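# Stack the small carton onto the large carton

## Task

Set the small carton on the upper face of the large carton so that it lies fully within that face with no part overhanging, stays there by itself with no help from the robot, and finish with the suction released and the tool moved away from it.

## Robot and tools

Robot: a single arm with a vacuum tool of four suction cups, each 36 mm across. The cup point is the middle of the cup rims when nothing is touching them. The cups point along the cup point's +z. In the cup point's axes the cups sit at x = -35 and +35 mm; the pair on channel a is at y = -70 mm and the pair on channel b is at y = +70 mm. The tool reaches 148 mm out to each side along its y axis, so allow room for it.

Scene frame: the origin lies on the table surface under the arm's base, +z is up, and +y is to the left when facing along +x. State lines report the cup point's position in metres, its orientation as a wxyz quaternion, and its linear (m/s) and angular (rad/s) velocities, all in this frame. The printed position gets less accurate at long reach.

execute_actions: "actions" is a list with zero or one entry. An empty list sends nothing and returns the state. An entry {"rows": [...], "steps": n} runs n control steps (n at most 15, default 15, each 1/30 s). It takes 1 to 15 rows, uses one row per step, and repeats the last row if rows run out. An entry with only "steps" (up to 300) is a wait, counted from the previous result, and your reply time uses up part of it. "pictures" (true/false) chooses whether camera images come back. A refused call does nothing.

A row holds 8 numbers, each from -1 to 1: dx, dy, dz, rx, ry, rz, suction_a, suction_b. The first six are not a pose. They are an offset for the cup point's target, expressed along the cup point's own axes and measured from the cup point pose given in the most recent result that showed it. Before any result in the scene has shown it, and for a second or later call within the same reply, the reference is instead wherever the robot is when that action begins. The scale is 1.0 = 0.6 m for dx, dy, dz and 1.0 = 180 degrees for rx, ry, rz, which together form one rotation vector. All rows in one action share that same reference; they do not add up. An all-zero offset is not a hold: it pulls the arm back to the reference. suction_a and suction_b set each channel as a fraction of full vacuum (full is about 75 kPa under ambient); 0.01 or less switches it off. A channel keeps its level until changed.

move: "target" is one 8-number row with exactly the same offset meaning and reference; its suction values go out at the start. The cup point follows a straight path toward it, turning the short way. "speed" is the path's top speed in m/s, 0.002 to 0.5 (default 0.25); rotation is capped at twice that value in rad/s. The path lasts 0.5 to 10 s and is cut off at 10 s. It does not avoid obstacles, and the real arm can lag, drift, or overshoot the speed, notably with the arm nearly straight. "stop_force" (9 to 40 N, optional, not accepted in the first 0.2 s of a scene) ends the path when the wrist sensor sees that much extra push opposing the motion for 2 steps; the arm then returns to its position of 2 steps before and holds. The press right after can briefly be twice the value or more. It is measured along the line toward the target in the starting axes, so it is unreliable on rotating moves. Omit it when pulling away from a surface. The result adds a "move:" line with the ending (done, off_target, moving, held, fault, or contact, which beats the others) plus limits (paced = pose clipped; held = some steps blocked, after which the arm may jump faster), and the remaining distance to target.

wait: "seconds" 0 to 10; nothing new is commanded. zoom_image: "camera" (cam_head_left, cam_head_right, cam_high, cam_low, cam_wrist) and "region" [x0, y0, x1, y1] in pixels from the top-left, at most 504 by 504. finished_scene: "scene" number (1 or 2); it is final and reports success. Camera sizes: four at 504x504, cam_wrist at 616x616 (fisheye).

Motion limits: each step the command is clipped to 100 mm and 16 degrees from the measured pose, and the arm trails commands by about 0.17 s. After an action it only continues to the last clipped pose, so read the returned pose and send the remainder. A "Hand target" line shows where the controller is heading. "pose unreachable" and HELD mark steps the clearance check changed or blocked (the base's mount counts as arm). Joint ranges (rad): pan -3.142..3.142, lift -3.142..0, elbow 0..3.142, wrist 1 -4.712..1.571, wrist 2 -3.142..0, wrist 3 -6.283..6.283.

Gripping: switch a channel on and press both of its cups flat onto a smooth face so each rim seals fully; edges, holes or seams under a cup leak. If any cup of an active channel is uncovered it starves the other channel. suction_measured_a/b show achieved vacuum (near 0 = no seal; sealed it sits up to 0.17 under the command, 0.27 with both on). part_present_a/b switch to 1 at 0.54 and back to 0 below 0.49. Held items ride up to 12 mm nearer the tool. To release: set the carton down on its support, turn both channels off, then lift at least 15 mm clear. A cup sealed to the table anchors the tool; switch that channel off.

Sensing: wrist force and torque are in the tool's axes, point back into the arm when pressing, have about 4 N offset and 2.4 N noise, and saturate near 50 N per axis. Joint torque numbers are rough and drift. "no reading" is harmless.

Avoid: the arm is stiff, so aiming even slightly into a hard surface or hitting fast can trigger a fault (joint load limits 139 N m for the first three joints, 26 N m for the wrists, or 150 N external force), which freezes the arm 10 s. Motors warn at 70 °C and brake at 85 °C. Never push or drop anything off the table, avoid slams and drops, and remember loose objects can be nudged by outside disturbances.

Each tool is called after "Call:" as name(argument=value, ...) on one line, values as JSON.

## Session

Call:
execute_actions(actions=[])

Scene clock: 0.00 s of 5300.00 s.
end_effector_position=(+0.4254, +0.0090, +0.4024) suction_measured_a=0.00 part_present_a=0 suction_measured_b=0.00 part_present_b=0 end_effector_quat_wxyz=(+0.002, -0.010, +1.000, -0.001) end_effector_velocity=(+0.000, +0.000, +0.001) end_effector_angular_velocity=(+0.000, -0.001, +0.003)
Joint positions: [-0.315 -1.768  1.733 -1.532 -1.573  1.256]
Joint velocities: [ 0.001 -0.    -0.001 -0.     0.001 -0.002]
Joint torques (N m, as the arm reports them, + toward a larger angle): no reading
Motor temperatures (°C, as the motors report them): [30 30 30 33 35 38]
Wrist force (N, on the end effector, along its own x y z axes, offset not removed): no reading
Wrist torque (N m, same axes, about the end effector's origin, offset not removed): no reading
Hand target: +0.425, +0.009, +0.402; +0.002, -0.010, +1.000, -0.001

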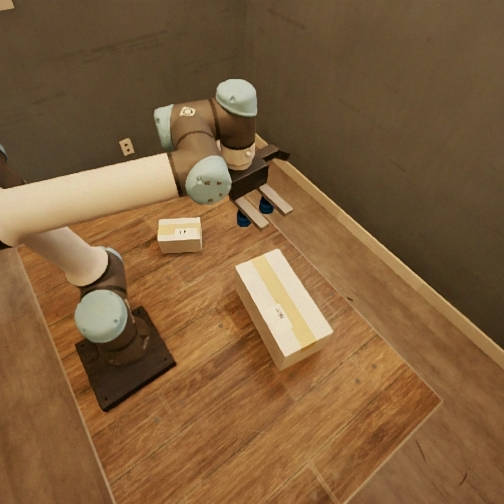

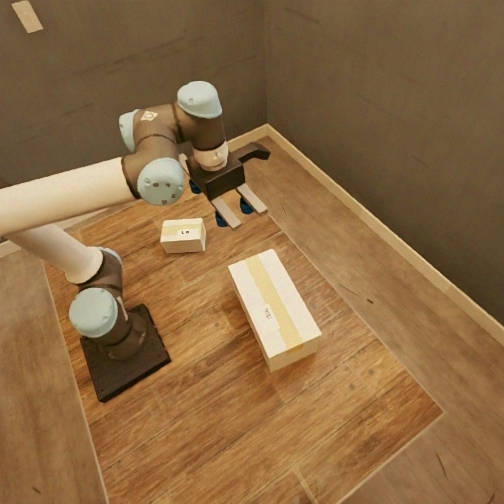

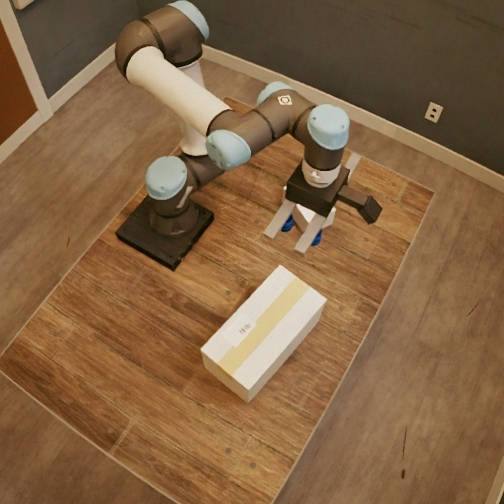

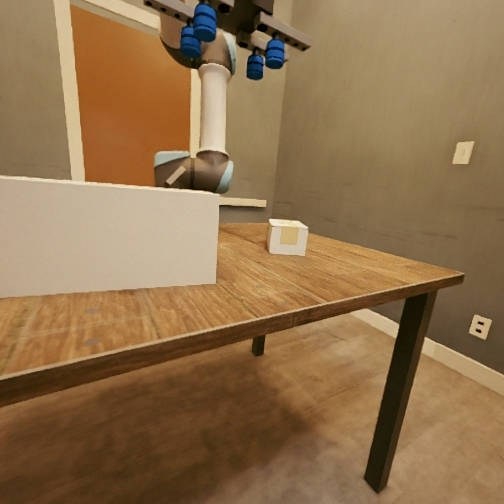

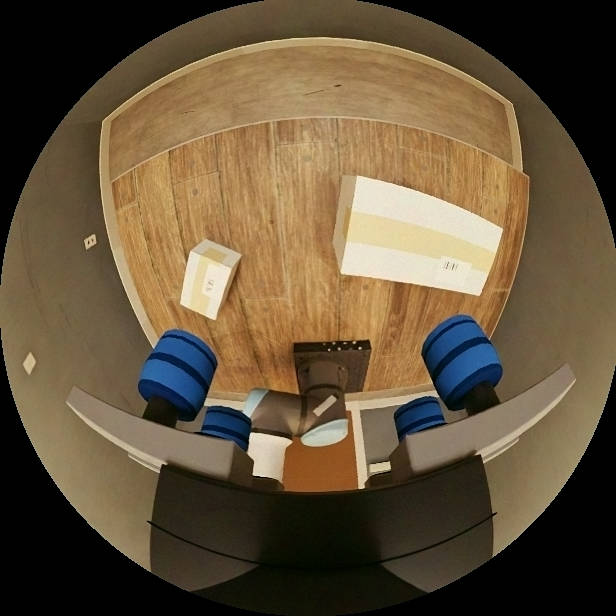

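Call:
move(target=[0.094,0.513,0.44,0,0,0.172,0,0], speed=0.4)

Scene clock: 6.30 s of 5300.00 s.
end_effector_position=(+0.3646, +0.3146, +0.1377) suction_measured_a=0.00 part_present_a=0 suction_measured_b=0.00 part_present_b=0 end_effector_quat_wxyz=(+0.003, +0.257, +0.966, -0.001) end_effector_velocity=(+0.001, +0.002, -0.001) end_effector_angular_velocity=(-0.001, -0.002, -0.003)
Joint positions: [ 0.411 -1.417  2.119 -2.269 -1.572  2.522]
Joint velocities: [ 0.004  0.006 -0.003 -0.005 -0.002  0.006]
Joint torques (N m, as the arm reports them, + toward a larger angle): [  6.7  -19.42 -30.88  -5.59  -1.53   1.67]
Motor temperatures (°C, as the motors report them): [30 30 30 33 35 38]
Wrist force (N, on the end effector, along its own x y z axes, offset not removed): [1.2 1.3 2.5]
Wrist torque (N m, same axes, about the end effector's origin, offset not removed): [0.20 -0.05 -0.06]
Hand target: +0.365, +0.315, +0.138; +0.003, +0.258, +0.966, -0.001
Off the commanded pose: 0.001 m, 0 deg.
After step 90, 1.40 s passed at rest.
move: done

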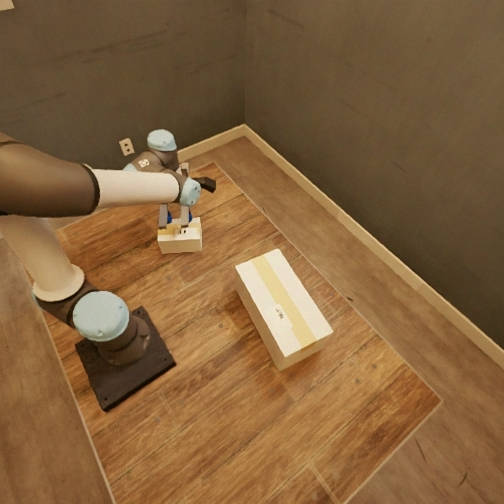

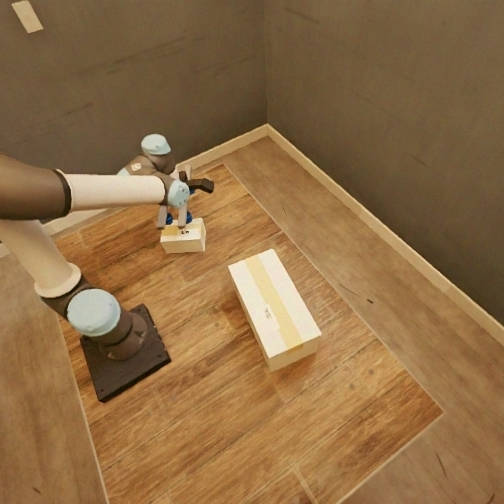

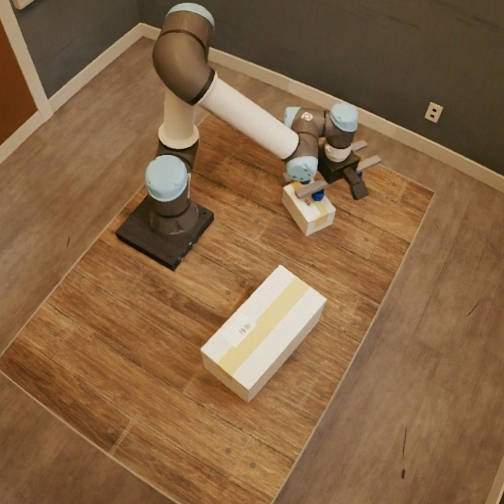

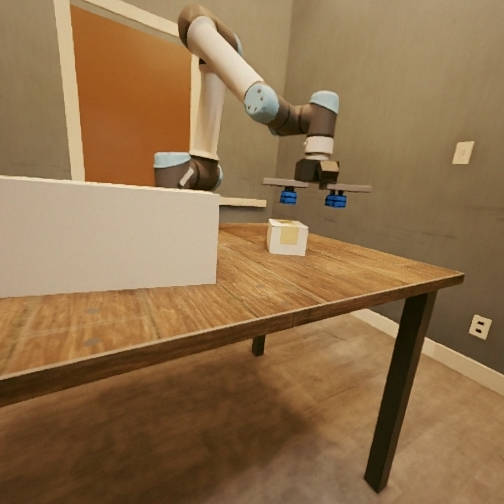

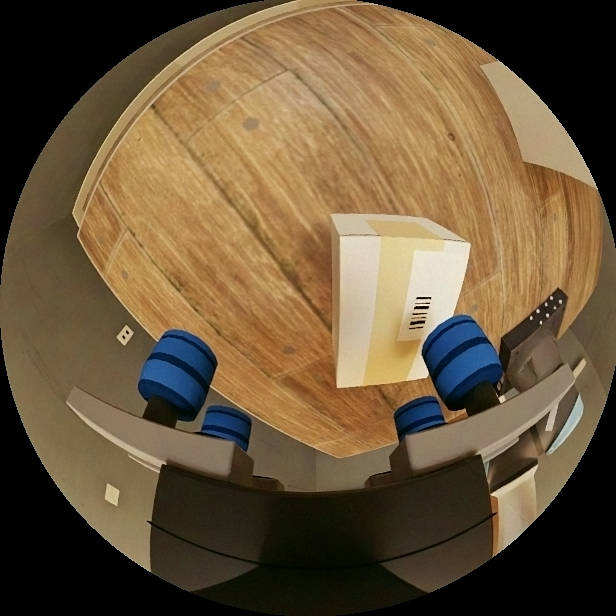

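Call:
move(target=[0.006,0.005,0.108,0,0,0,1,0], speed=0.05, stop_force=10)

Scene clock: 9.17 s of 5300.00 s.
end_effector_position=(+0.3633, +0.3188, +0.0733) suction_measured_a=0.81 part_present_a=1 suction_measured_b=0.00 part_present_b=0 end_effector_quat_wxyz=(+0.003, +0.257, +0.966, -0.001) end_effector_velocity=(-0.001, +0.001, -0.003) end_effector_angular_velocity=(-0.001, +0.000, +0.002)
Joint positions: [ 0.421 -1.284  2.177 -2.46  -1.572  2.532]
Joint velocities: [ 0.002  0.007  0.002 -0.009 -0.     0.   ]
Joint torques (N m, as the arm reports them, + toward a larger angle): [  8.05 -25.49  -8.05  -5.44   0.57   1.42]
Motor temperatures (°C, as the motors report them): [30 30 30 33 35 38]
Wrist force (N, on the end effector, along its own x y z axes, offset not removed): [-0.1 0.0 8.3]
Wrist torque (N m, same axes, about the end effector's origin, offset not removed): [-0.39 0.11 -0.03]
Hand target: +0.363, +0.319, +0.073; +0.003, +0.257, +0.966, -0.001
Off the commanded pose: 0.000 m, 0 deg.
move: done

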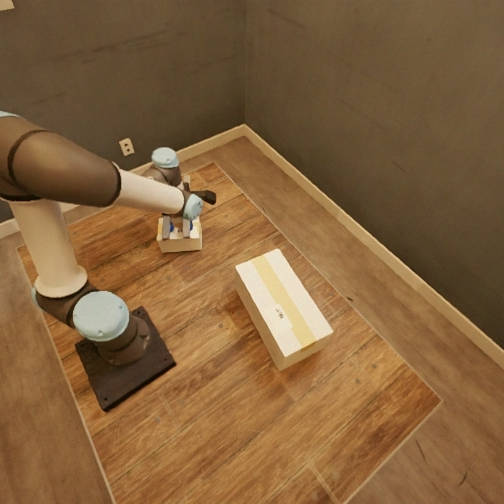

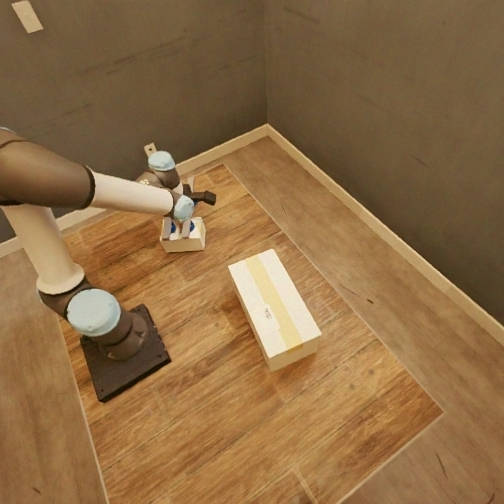

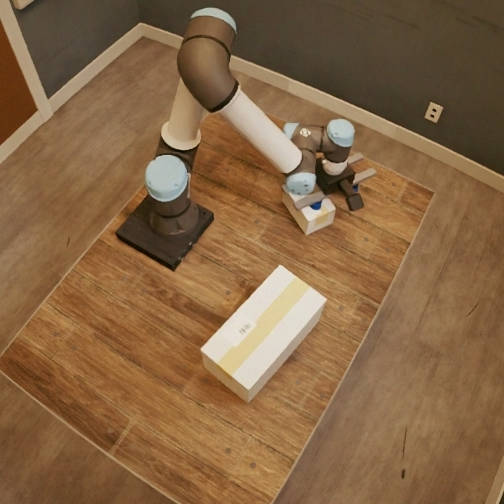

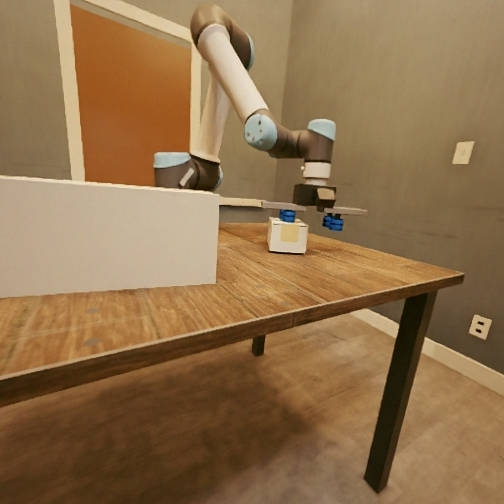

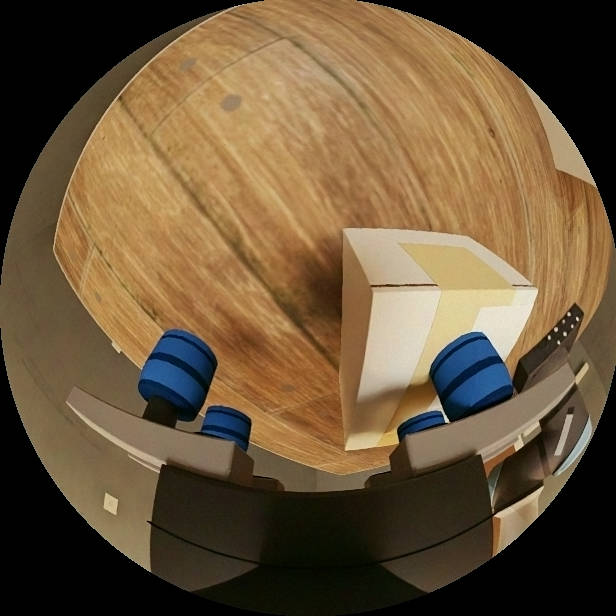

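Call:
move(target=[0,0,-0.32,0,0,0,1,0], speed=0.3)

Call:
move(target=[-0.64,-0.65,0,0,0,0.378,1,0], speed=0.4)

Scene clock: 15.83 s of 5300.00 s.
end_effector_position=(+0.3622, +0.3192, +0.2648) suction_measured_a=0.89 part_present_a=1 suction_measured_b=0.00 part_present_b=0 end_effector_quat_wxyz=(+0.003, +0.257, +0.966, -0.001) end_effector_velocity=(-0.000, +0.000, +0.002) end_effector_angular_velocity=(-0.002, +0.004, +0.001)
Joint positions: [ 0.421 -1.578  1.919 -1.909 -1.572  2.532]
Joint velocities: [ 0.001 -0.    -0.007  0.011 -0.    -0.001]
Joint torques (N m, as the arm reports them, + toward a larger angle): [ -9.61 -40.28 -36.33  -2.46  -2.1   -1.68]
Motor temperatures (°C, as the motors report them): [30 30 30 33 35 38]
Wrist force (N, on the end effector, along its own x y z axes, offset not removed): [0.5 0.9 7.7]
Wrist torque (N m, same axes, about the end effector's origin, offset not removed): [-0.27 0.03 -0.05]
Hand target: +0.362, +0.319, +0.265; +0.003, +0.257, +0.966, -0.001
Off the commanded pose: 0.001 m, 0 deg.
After step 90, 2.30 s passed at rest.
move: done

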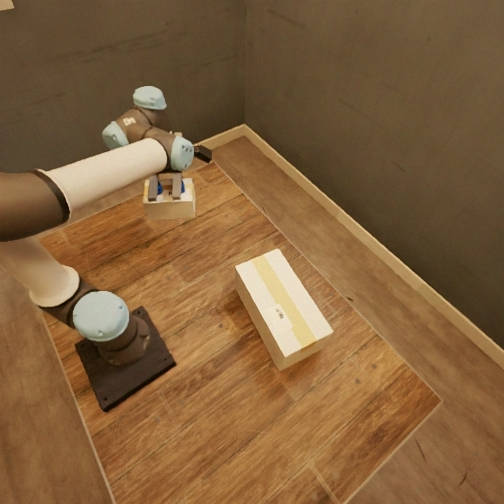

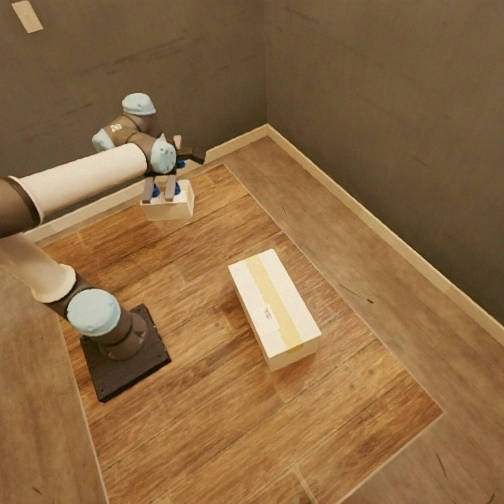

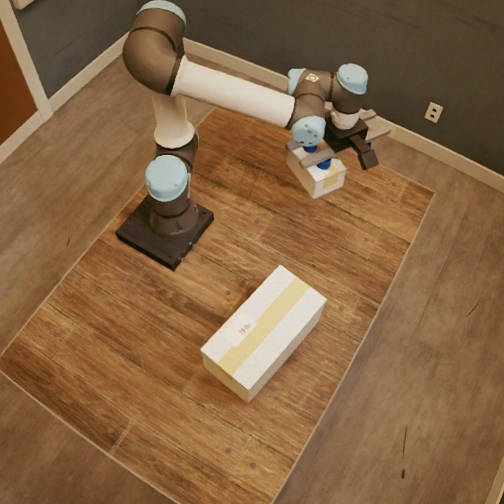

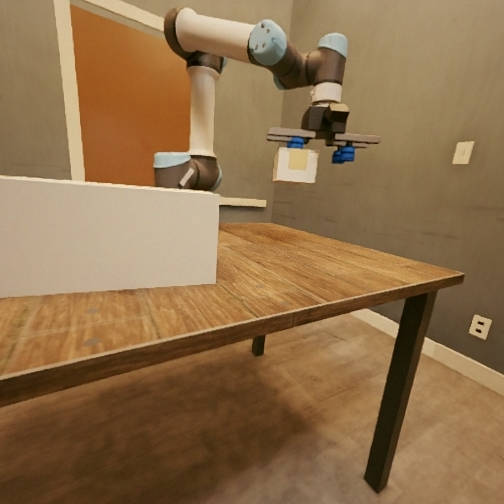

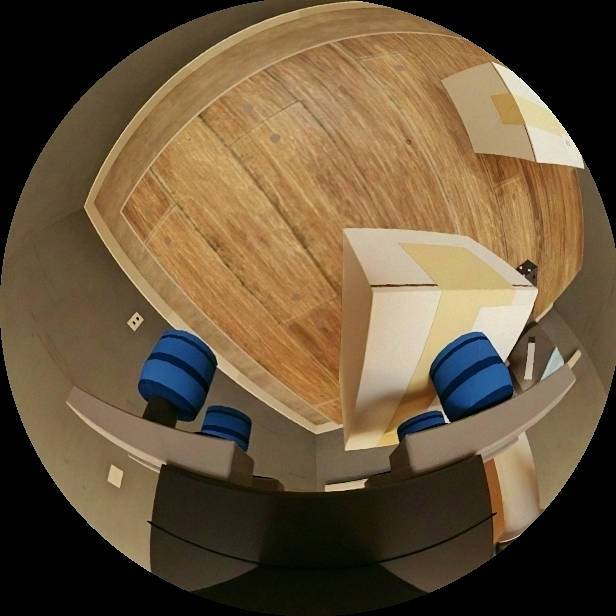

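Scene clock: 18.13 s of 5300.00 s.
end_effector_position=(+0.5015, -0.2090, +0.2663) suction_measured_a=0.89 part_present_a=1 suction_measured_b=0.00 part_present_b=0 end_effector_quat_wxyz=(+0.001, +0.754, +0.657, +0.002) end_effector_velocity=(+0.001, -0.003, +0.000) end_effector_angular_velocity=(-0.000, +0.001, -0.006)
Joint positions: [-0.66  -1.431  1.762 -1.898 -1.572  2.638]
Joint velocities: [-0.003  0.006 -0.007  0.001 -0.001  0.003]
Joint torques (N m, as the arm reports them, + toward a larger angle): [ -7.26 -25.9  -36.72  -2.47  -1.74   1.82]
Motor temperatures (°C, as the motors report them): [30 30 30 33 35 38]
Wrist force (N, on the end effector, along its own x y z axes, offset not removed): [2.1 -0.3 8.4]
Wrist torque (N m, same axes, about the end effector's origin, offset not removed): [-0.52 -0.16 -0.08]
Hand target: +0.502, -0.209, +0.266; +0.001, +0.754, +0.657, +0.002
Off the commanded pose: 0.002 m, 0 deg.
move: done

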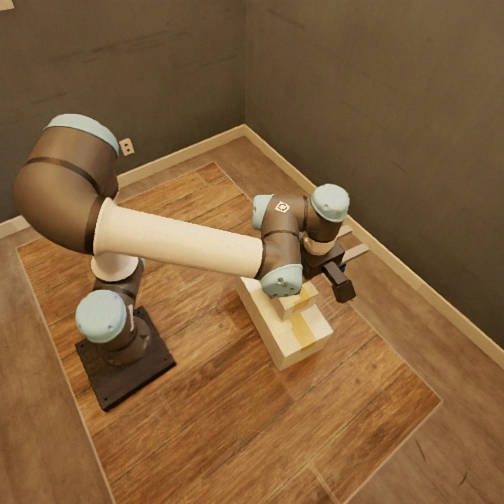

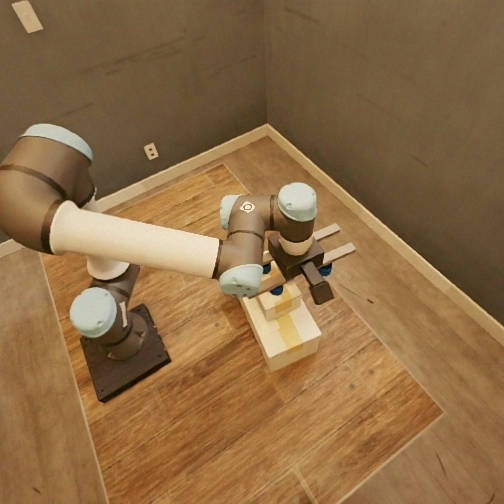

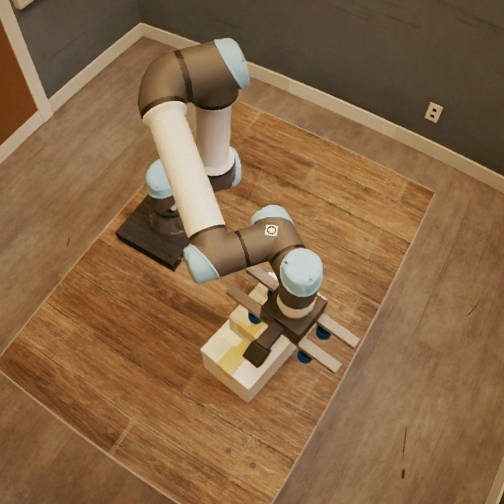

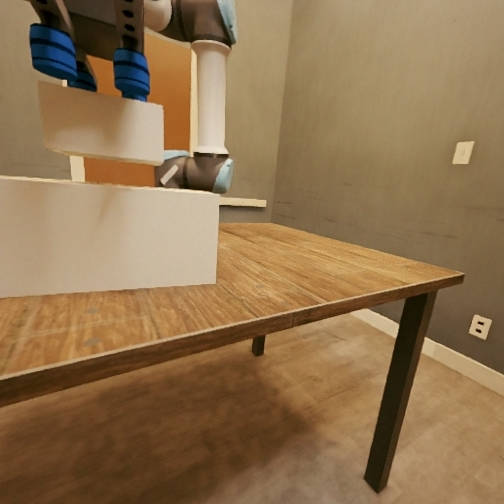

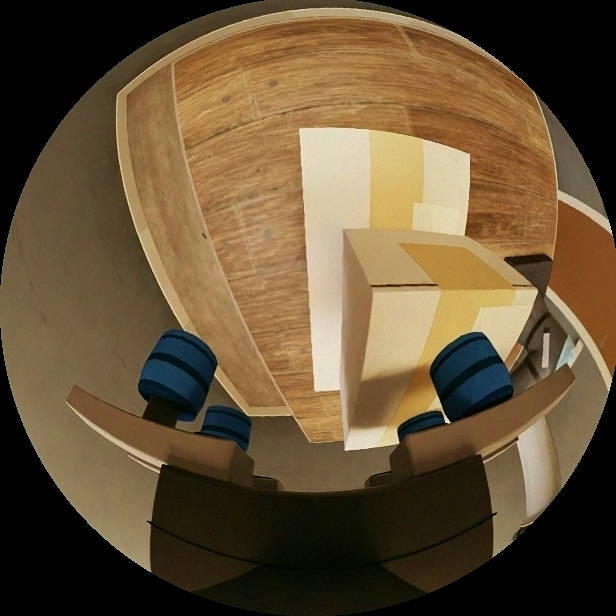

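Call:
move(target=[0,0.003,0.055,0,0,0,1,0], speed=0.1)

Call:
move(target=[0,0,0.05,0,0,0,1,0], speed=0.01, stop_force=9)

Scene clock: 23.70 s of 5300.00 s.
end_effector_position=(+0.5035, -0.2092, +0.2337) suction_measured_a=0.89 part_present_a=1 suction_measured_b=0.00 part_present_b=0 end_effector_quat_wxyz=(+0.001, +0.754, +0.657, +0.002) end_effector_velocity=(+0.000, +0.000, -0.004) end_effector_angular_velocity=(+0.001, +0.001, -0.001)
Joint positions: [-0.658 -1.399  1.814 -1.981 -1.572  2.64 ]
Joint velocities: [ 0.001  0.004  0.005 -0.008  0.     0.001]
Joint torques (N m, as the arm reports them, + toward a larger angle): [  7.55 -32.35 -15.88  -5.5    1.45   2.07]
Motor temperatures (°C, as the motors report them): [30 30 30 33 35 38]
Wrist force (N, on the end effector, along its own x y z axes, offset not removed): [-0.6 0.6 7.8]
Wrist torque (N m, same axes, about the end effector's origin, offset not removed): [-0.36 0.18 -0.07]
Hand target: +0.504, -0.209, +0.233; +0.001, +0.754, +0.657, +0.002
Off the commanded pose: 0.000 m, 0 deg.
After step 90, 1.63 s passed at rest.
move: done

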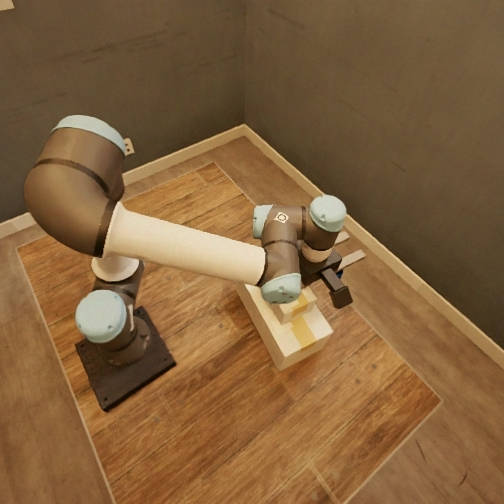

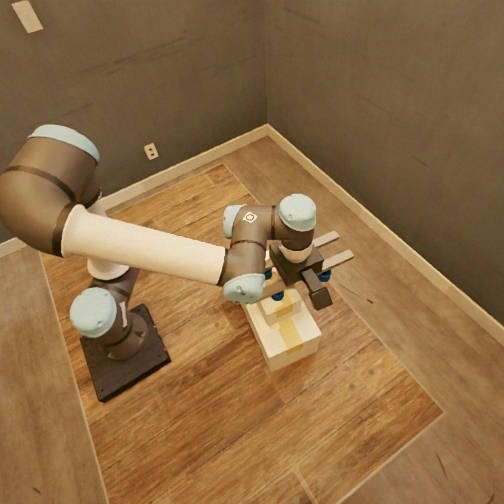

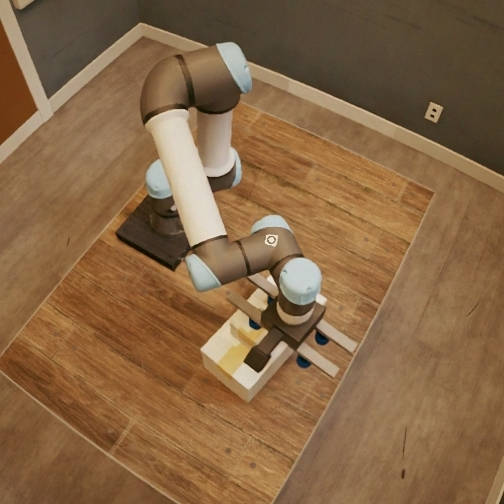

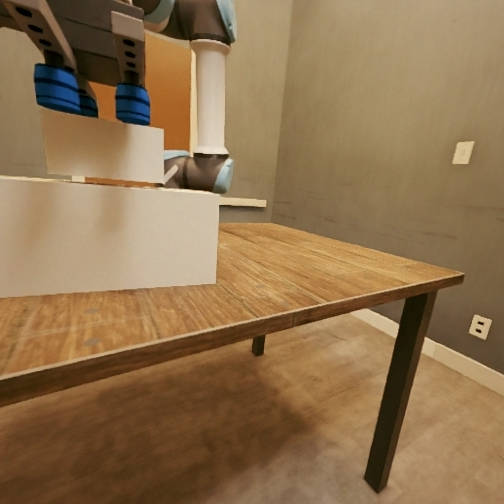

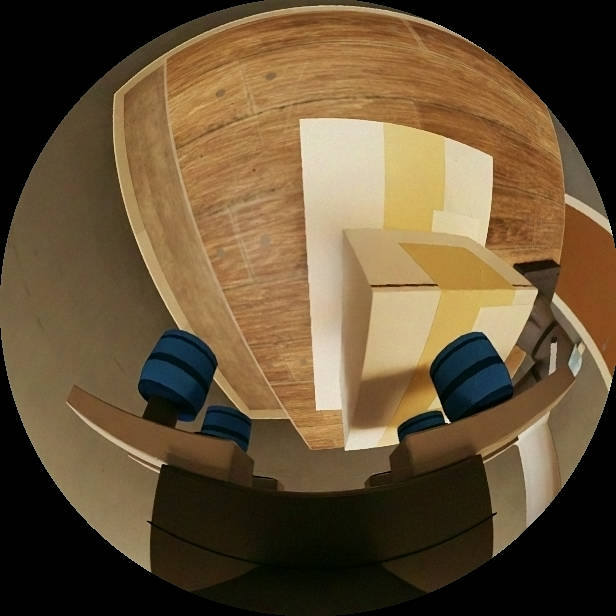

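Scene clock: 25.13 s of 5300.00 s.
end_effector_position=(+0.5036, -0.2092, +0.2233) suction_measured_a=0.89 part_present_a=1 suction_measured_b=0.00 part_present_b=0 end_effector_quat_wxyz=(+0.001, +0.754, +0.657, +0.002) end_effector_velocity=(-0.001, -0.000, +0.002) end_effector_angular_velocity=(+0.001, +0.003, -0.001)
Joint positions: [-0.658 -1.388  1.83  -2.008 -1.572  2.64 ]
Joint velocities: [-0.001 -0.001 -0.004  0.009 -0.001  0.   ]
Joint torques (N m, as the arm reports them, + toward a larger angle): [  3.07 -31.66 -21.16  -0.09   0.08   0.75]
Motor temperatures (°C, as the motors report them): [30 30 30 33 35 38]
Wrist force (N, on the end effector, along its own x y z axes, offset not removed): [3.5 4.9 -29.1]
Wrist torque (N m, same axes, about the end effector's origin, offset not removed): [2.36 -0.36 0.18]
Hand target: +0.504, -0.209, +0.224; +0.001, +0.754, +0.657, +0.002
Off the commanded pose: 0.020 m, 0 deg.
move: contact

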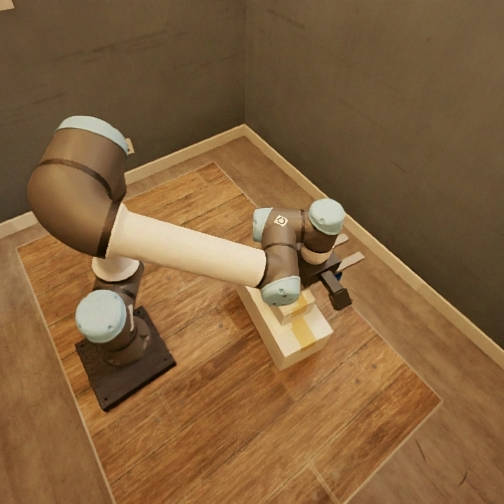

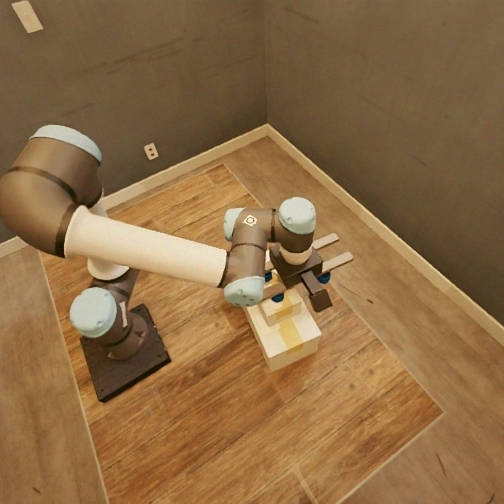

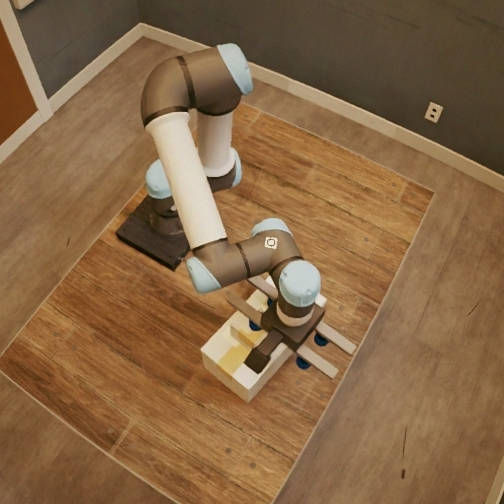

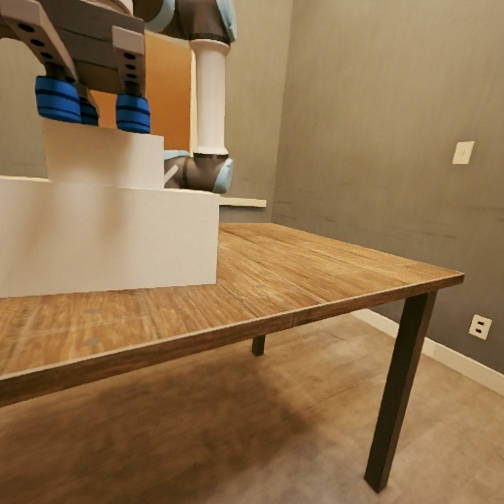

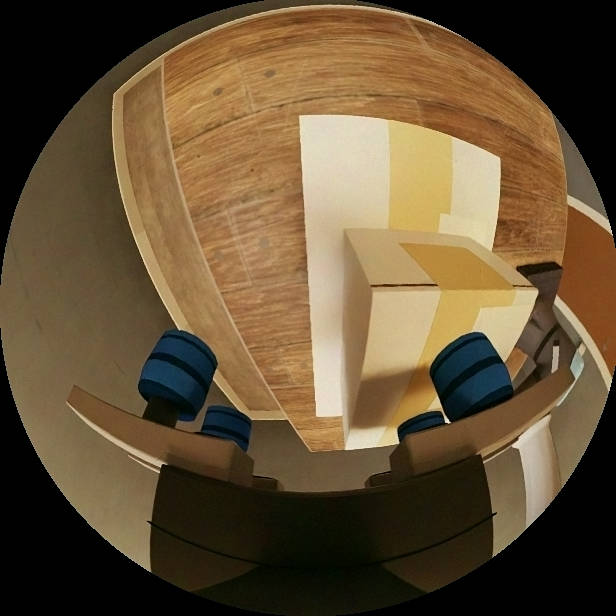

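Call:
move(target=[0,0,-0.3,0,0,0,0,0])

Scene clock: 27.77 s of 5300.00 s.
end_effector_position=(+0.5023, -0.2092, +0.4029) suction_measured_a=0.00 part_present_a=0 suction_measured_b=0.00 part_present_b=0 end_effector_quat_wxyz=(+0.002, +0.754, +0.657, +0.002) end_effector_velocity=(+0.000, +0.000, +0.004) end_effector_angular_velocity=(+0.000, +0.002, +0.000)
Joint positions: [-0.659 -1.477  1.46  -1.55  -1.572  2.639]
Joint velocities: [ 0.001  0.001 -0.011  0.011 -0.001  0.001]
Joint torques (N m, as the arm reports them, + toward a larger angle): [ -8.52 -24.57 -35.77  -2.64  -1.61  -0.84]
Motor temperatures (°C, as the motors report them): [30 30 30 33 35 38]
Wrist force (N, on the end effector, along its own x y z axes, offset not removed): [1.2 0.2 2.7]
Wrist torque (N m, same axes, about the end effector's origin, offset not removed): [0.01 -0.10 -0.03]
Hand target: +0.502, -0.209, +0.403; +0.001, +0.754, +0.657, +0.002
Off the commanded pose: 0.001 m, 0 deg.
move: done

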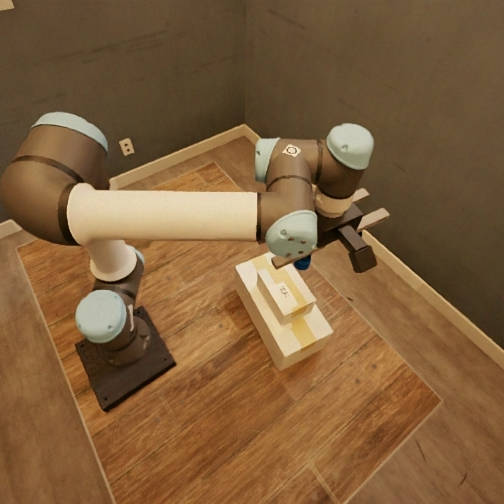

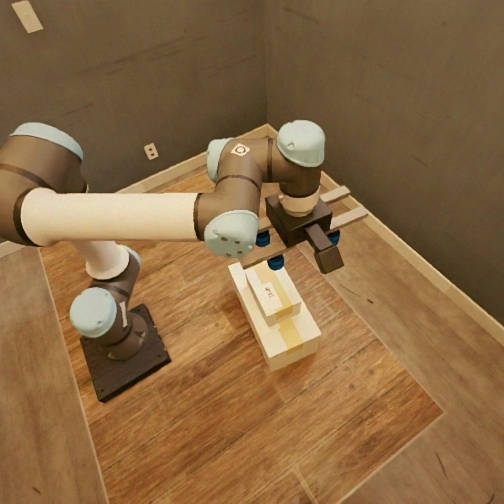

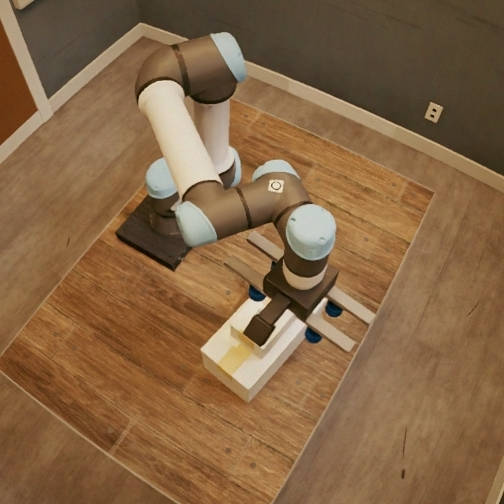

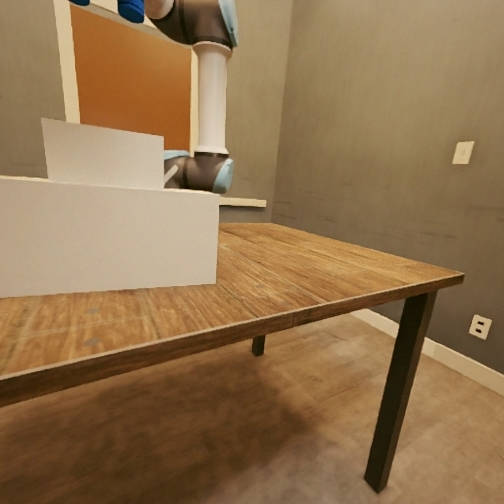

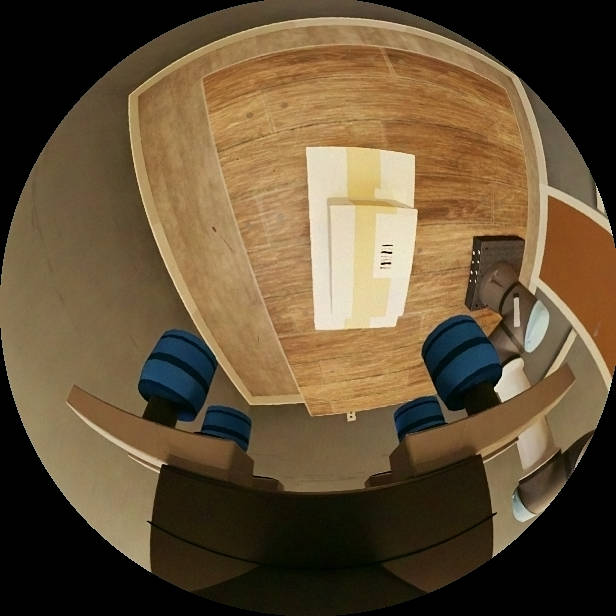

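Call:
finished_scene(scene=2)

The scene is finished: the task was done.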